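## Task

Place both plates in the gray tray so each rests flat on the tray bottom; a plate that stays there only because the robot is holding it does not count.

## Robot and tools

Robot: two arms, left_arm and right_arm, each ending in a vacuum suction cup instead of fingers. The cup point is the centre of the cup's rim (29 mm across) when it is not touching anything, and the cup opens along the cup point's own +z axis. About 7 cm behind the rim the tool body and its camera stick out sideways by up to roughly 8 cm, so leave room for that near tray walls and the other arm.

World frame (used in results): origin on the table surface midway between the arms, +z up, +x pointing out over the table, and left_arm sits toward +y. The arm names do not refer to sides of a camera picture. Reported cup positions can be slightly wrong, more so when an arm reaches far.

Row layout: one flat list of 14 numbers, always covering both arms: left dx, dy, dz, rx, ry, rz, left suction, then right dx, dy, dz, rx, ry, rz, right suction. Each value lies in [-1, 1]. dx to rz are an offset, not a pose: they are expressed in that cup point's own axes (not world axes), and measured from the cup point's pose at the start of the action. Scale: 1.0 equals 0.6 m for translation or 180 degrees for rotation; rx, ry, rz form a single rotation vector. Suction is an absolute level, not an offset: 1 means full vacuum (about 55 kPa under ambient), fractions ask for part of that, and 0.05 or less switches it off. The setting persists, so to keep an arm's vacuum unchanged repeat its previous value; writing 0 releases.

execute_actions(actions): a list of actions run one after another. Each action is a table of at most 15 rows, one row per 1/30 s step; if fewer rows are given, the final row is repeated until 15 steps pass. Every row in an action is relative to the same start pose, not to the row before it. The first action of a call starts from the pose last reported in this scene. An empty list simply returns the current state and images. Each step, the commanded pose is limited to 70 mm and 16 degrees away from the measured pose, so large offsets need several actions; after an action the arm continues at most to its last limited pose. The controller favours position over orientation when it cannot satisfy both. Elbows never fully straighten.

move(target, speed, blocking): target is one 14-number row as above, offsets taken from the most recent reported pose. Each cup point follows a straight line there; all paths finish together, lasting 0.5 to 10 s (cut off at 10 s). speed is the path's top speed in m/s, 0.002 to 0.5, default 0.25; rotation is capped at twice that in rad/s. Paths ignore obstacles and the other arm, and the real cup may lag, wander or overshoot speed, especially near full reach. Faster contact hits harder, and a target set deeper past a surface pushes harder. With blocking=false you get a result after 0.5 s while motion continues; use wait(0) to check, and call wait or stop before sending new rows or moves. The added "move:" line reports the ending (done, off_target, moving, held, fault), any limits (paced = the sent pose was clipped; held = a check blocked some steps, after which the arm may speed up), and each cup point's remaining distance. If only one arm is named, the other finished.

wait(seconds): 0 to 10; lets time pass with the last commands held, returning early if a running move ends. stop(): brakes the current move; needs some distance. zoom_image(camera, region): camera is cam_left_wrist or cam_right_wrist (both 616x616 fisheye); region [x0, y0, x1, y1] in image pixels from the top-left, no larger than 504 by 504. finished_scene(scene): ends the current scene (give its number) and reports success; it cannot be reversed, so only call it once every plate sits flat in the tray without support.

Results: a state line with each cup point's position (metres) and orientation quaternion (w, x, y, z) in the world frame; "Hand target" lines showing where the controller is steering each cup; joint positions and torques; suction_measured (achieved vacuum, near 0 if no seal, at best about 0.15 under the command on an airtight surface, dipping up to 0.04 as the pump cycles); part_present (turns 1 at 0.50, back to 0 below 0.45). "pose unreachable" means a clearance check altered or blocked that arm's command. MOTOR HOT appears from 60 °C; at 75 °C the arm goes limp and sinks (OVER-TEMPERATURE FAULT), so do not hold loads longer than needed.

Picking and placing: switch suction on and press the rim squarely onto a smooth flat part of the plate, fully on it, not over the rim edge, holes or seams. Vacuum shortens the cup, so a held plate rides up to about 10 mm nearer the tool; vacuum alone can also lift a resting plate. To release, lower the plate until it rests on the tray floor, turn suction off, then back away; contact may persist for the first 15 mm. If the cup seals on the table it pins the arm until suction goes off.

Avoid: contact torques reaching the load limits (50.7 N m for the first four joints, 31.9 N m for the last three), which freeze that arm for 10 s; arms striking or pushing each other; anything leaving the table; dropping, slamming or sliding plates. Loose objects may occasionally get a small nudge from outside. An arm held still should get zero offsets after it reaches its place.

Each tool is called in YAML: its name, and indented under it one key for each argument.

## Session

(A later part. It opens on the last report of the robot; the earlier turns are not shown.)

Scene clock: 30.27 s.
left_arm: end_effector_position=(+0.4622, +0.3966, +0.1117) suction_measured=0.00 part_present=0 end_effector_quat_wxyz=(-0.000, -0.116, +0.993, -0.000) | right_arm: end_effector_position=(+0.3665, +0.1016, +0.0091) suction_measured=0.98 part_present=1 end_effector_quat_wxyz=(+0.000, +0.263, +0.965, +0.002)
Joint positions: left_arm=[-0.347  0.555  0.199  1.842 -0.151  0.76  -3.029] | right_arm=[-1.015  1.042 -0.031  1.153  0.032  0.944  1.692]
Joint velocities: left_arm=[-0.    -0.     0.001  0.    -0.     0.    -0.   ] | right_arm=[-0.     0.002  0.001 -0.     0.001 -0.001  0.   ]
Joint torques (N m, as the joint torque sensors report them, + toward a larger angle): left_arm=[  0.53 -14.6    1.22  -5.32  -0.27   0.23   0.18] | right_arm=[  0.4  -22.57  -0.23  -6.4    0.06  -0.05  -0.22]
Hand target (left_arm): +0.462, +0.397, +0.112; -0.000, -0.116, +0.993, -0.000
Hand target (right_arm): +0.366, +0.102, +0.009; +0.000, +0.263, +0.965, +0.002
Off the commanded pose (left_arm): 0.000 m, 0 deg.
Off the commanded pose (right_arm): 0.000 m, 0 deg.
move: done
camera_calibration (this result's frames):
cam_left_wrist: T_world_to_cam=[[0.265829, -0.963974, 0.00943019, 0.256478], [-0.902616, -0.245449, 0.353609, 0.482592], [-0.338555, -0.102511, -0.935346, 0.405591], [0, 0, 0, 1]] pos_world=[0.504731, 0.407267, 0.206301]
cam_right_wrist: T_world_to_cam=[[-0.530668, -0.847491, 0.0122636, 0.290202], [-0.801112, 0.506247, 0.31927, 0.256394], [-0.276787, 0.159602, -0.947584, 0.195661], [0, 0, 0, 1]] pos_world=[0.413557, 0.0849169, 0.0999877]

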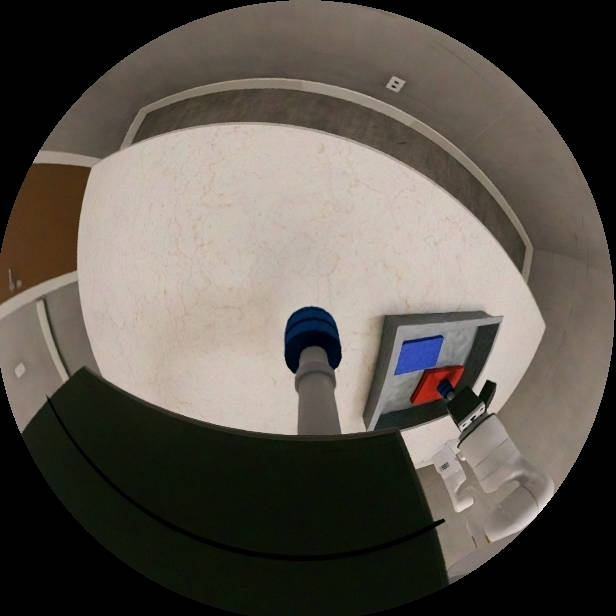

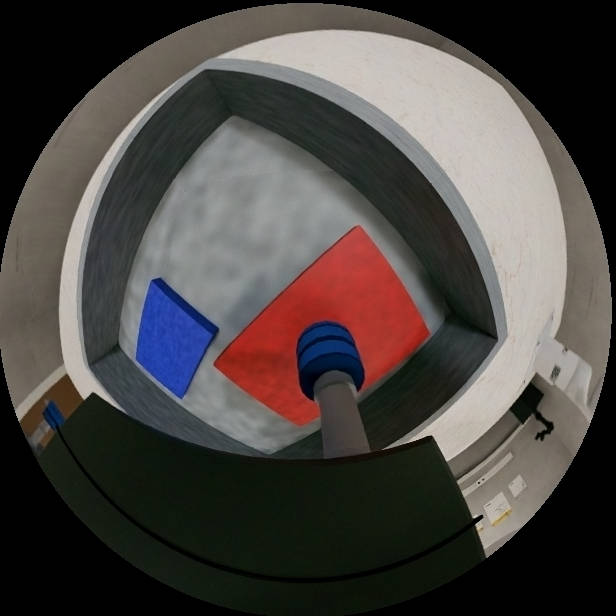

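execute_actions:
  actions:
    - [[0,0,0,0,0,0,0,0,0,0.006,0,0,0,1]]
    - [[0,0,0,0,0,0,0,0,0,0,0,0,0,0]]

move:
  target: [0,0,0,0,0,0,0,0,0,-0.13,0,0,0,0]

Scene clock: 33.70 s.
left_arm: end_effector_position=(+0.4622, +0.3966, +0.1117) suction_measured=0.00 part_present=0 end_effector_quat_wxyz=(-0.000, -0.116, +0.993, -0.000) | right_arm: end_effector_position=(+0.3673, +0.1025, +0.0081) suction_measured=0.00 part_present=0 end_effector_quat_wxyz=(+0.001, +0.263, +0.965, +0.003)
Joint positions: left_arm=[-0.347  0.555  0.199  1.842 -0.151  0.76  -3.029] | right_arm=[-1.015  1.044 -0.031  1.153  0.032  0.938  1.692]
Joint velocities: left_arm=[ 0.001 -0.     0.001 -0.    -0.     0.001  0.   ] | right_arm=[ 0.001 -0.     0.001 -0.001 -0.     0.001  0.   ]
Joint torques (N m, as the joint torque sensors report them, + toward a larger angle): left_arm=[  0.56 -14.66   1.35  -5.16  -0.34   0.21   0.15] | right_arm=[  0.41 -19.16  -0.31  -5.42   0.01  -0.39  -0.09]
Hand target (left_arm): +0.462, +0.397, +0.112; -0.000, -0.116, +0.993, -0.000
Hand target (right_arm): +0.366, +0.102, +0.006; +0.000, +0.263, +0.965, +0.002
Off the commanded pose (left_arm): 0.000 m, 0 deg.
Off the commanded pose (right_arm): 0.003 m, 0 deg.
camera_calibration (this result's frames):
cam_left_wrist: T_world_to_cam=[[0.265828, -0.963974, 0.00943071, 0.256478], [-0.902617, -0.245449, 0.353606, 0.482594], [-0.338553, -0.102511, -0.935347, 0.405591], [0, 0, 0, 1]] pos_world=[0.504733, 0.407267, 0.206301]
cam_right_wrist: T_world_to_cam=[[-0.53078, -0.847465, 0.00870707, 0.291417], [-0.801797, 0.505453, 0.318807, 0.257254], [-0.274579, 0.162235, -0.94778, 0.193667], [0, 0, 0, 1]] pos_world=[0.414121, 0.085516, 0.0990019]

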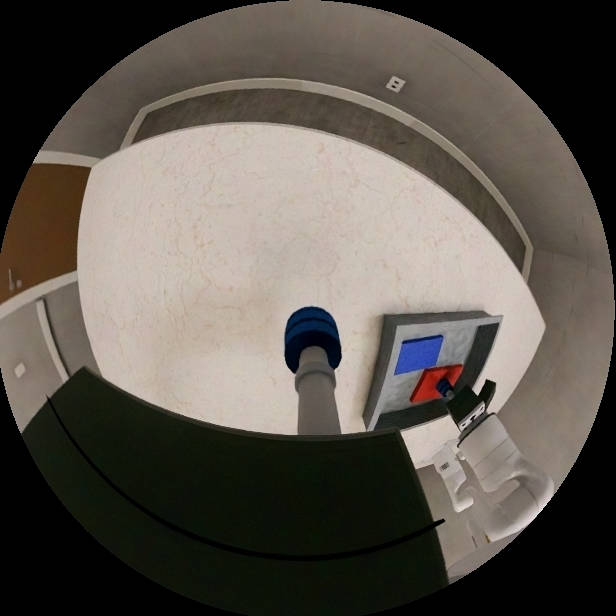

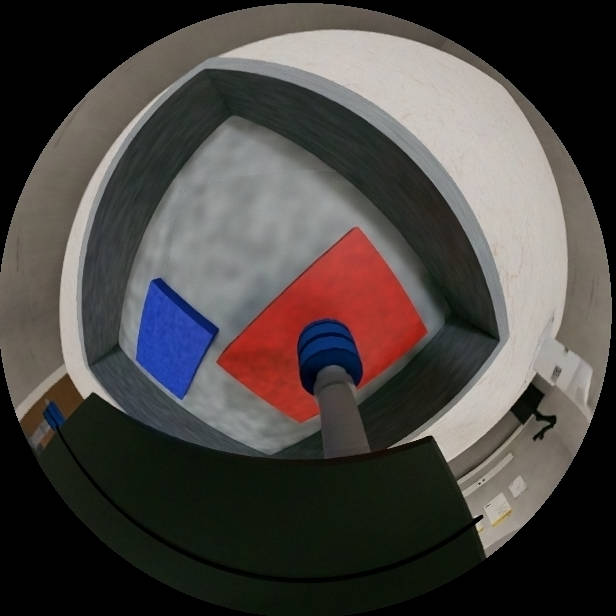

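Scene clock: 34.53 s.
left_arm: end_effector_position=(+0.4622, +0.3966, +0.1117) suction_measured=0.00 part_present=0 end_effector_quat_wxyz=(-0.000, -0.116, +0.993, -0.000) | right_arm: end_effector_position=(+0.3671, +0.1020, +0.0860) suction_measured=0.00 part_present=0 end_effector_quat_wxyz=(+0.001, +0.263, +0.965, +0.003)
Joint positions: left_arm=[-0.347  0.555  0.199  1.842 -0.151  0.76  -3.029] | right_arm=[-1.015  0.936 -0.031  1.111  0.027  1.088  1.696]
Joint velocities: left_arm=[-0.     0.001  0.     0.    -0.001 -0.001  0.   ] | right_arm=[-0.001 -0.003  0.001 -0.001 -0.     0.     0.001]
Joint torques (N m, as the joint torque sensors report them, + toward a larger angle): left_arm=[  0.4  -14.77   1.37  -5.15  -0.29   0.21   0.16] | right_arm=[  0.48 -21.62  -0.27  -6.75   0.01   0.04  -0.11]
Hand target (left_arm): +0.462, +0.397, +0.112; -0.000, -0.116, +0.993, -0.000
Hand target (right_arm): +0.367, +0.102, +0.086; +0.001, +0.263, +0.965, +0.003
Off the commanded pose (left_arm): 0.000 m, 0 deg.
Off the commanded pose (right_arm): 0.000 m, 0 deg.
move: done
camera_calibration (this result's frames):
cam_left_wrist: T_world_to_cam=[[0.265828, -0.963974, 0.00943105, 0.256477], [-0.902618, -0.245449, 0.353605, 0.482596], [-0.338551, -0.102511, -0.935347, 0.40559], [0, 0, 0, 1]] pos_world=[0.504733, 0.407268, 0.206301]
cam_right_wrist: T_world_to_cam=[[-0.530751, -0.84748, 0.00898538, 0.290246], [-0.801851, 0.505553, 0.318513, 0.232518], [-0.274476, 0.161847, -0.947876, 0.267521], [0, 0, 0, 1]] pos_world=[0.413922, 0.0851301, 0.176909]

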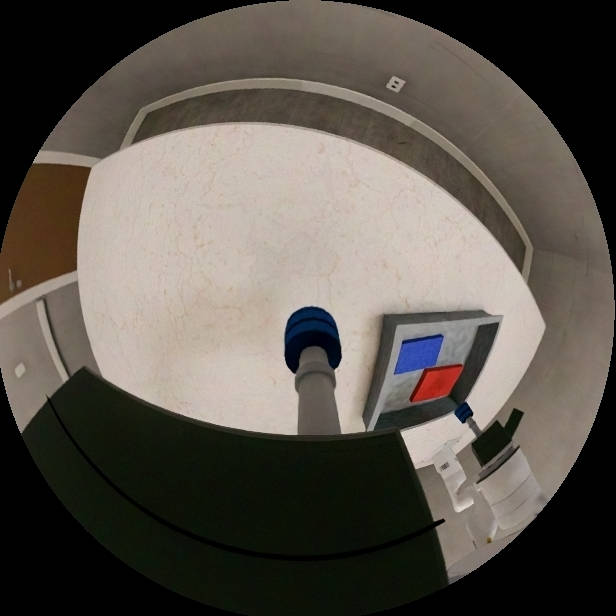

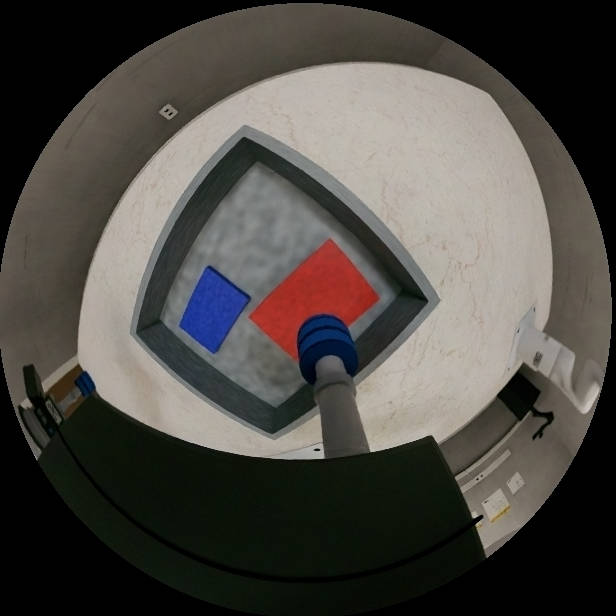

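finished_scene:
  scene: 1

The scene is finished: the task was done.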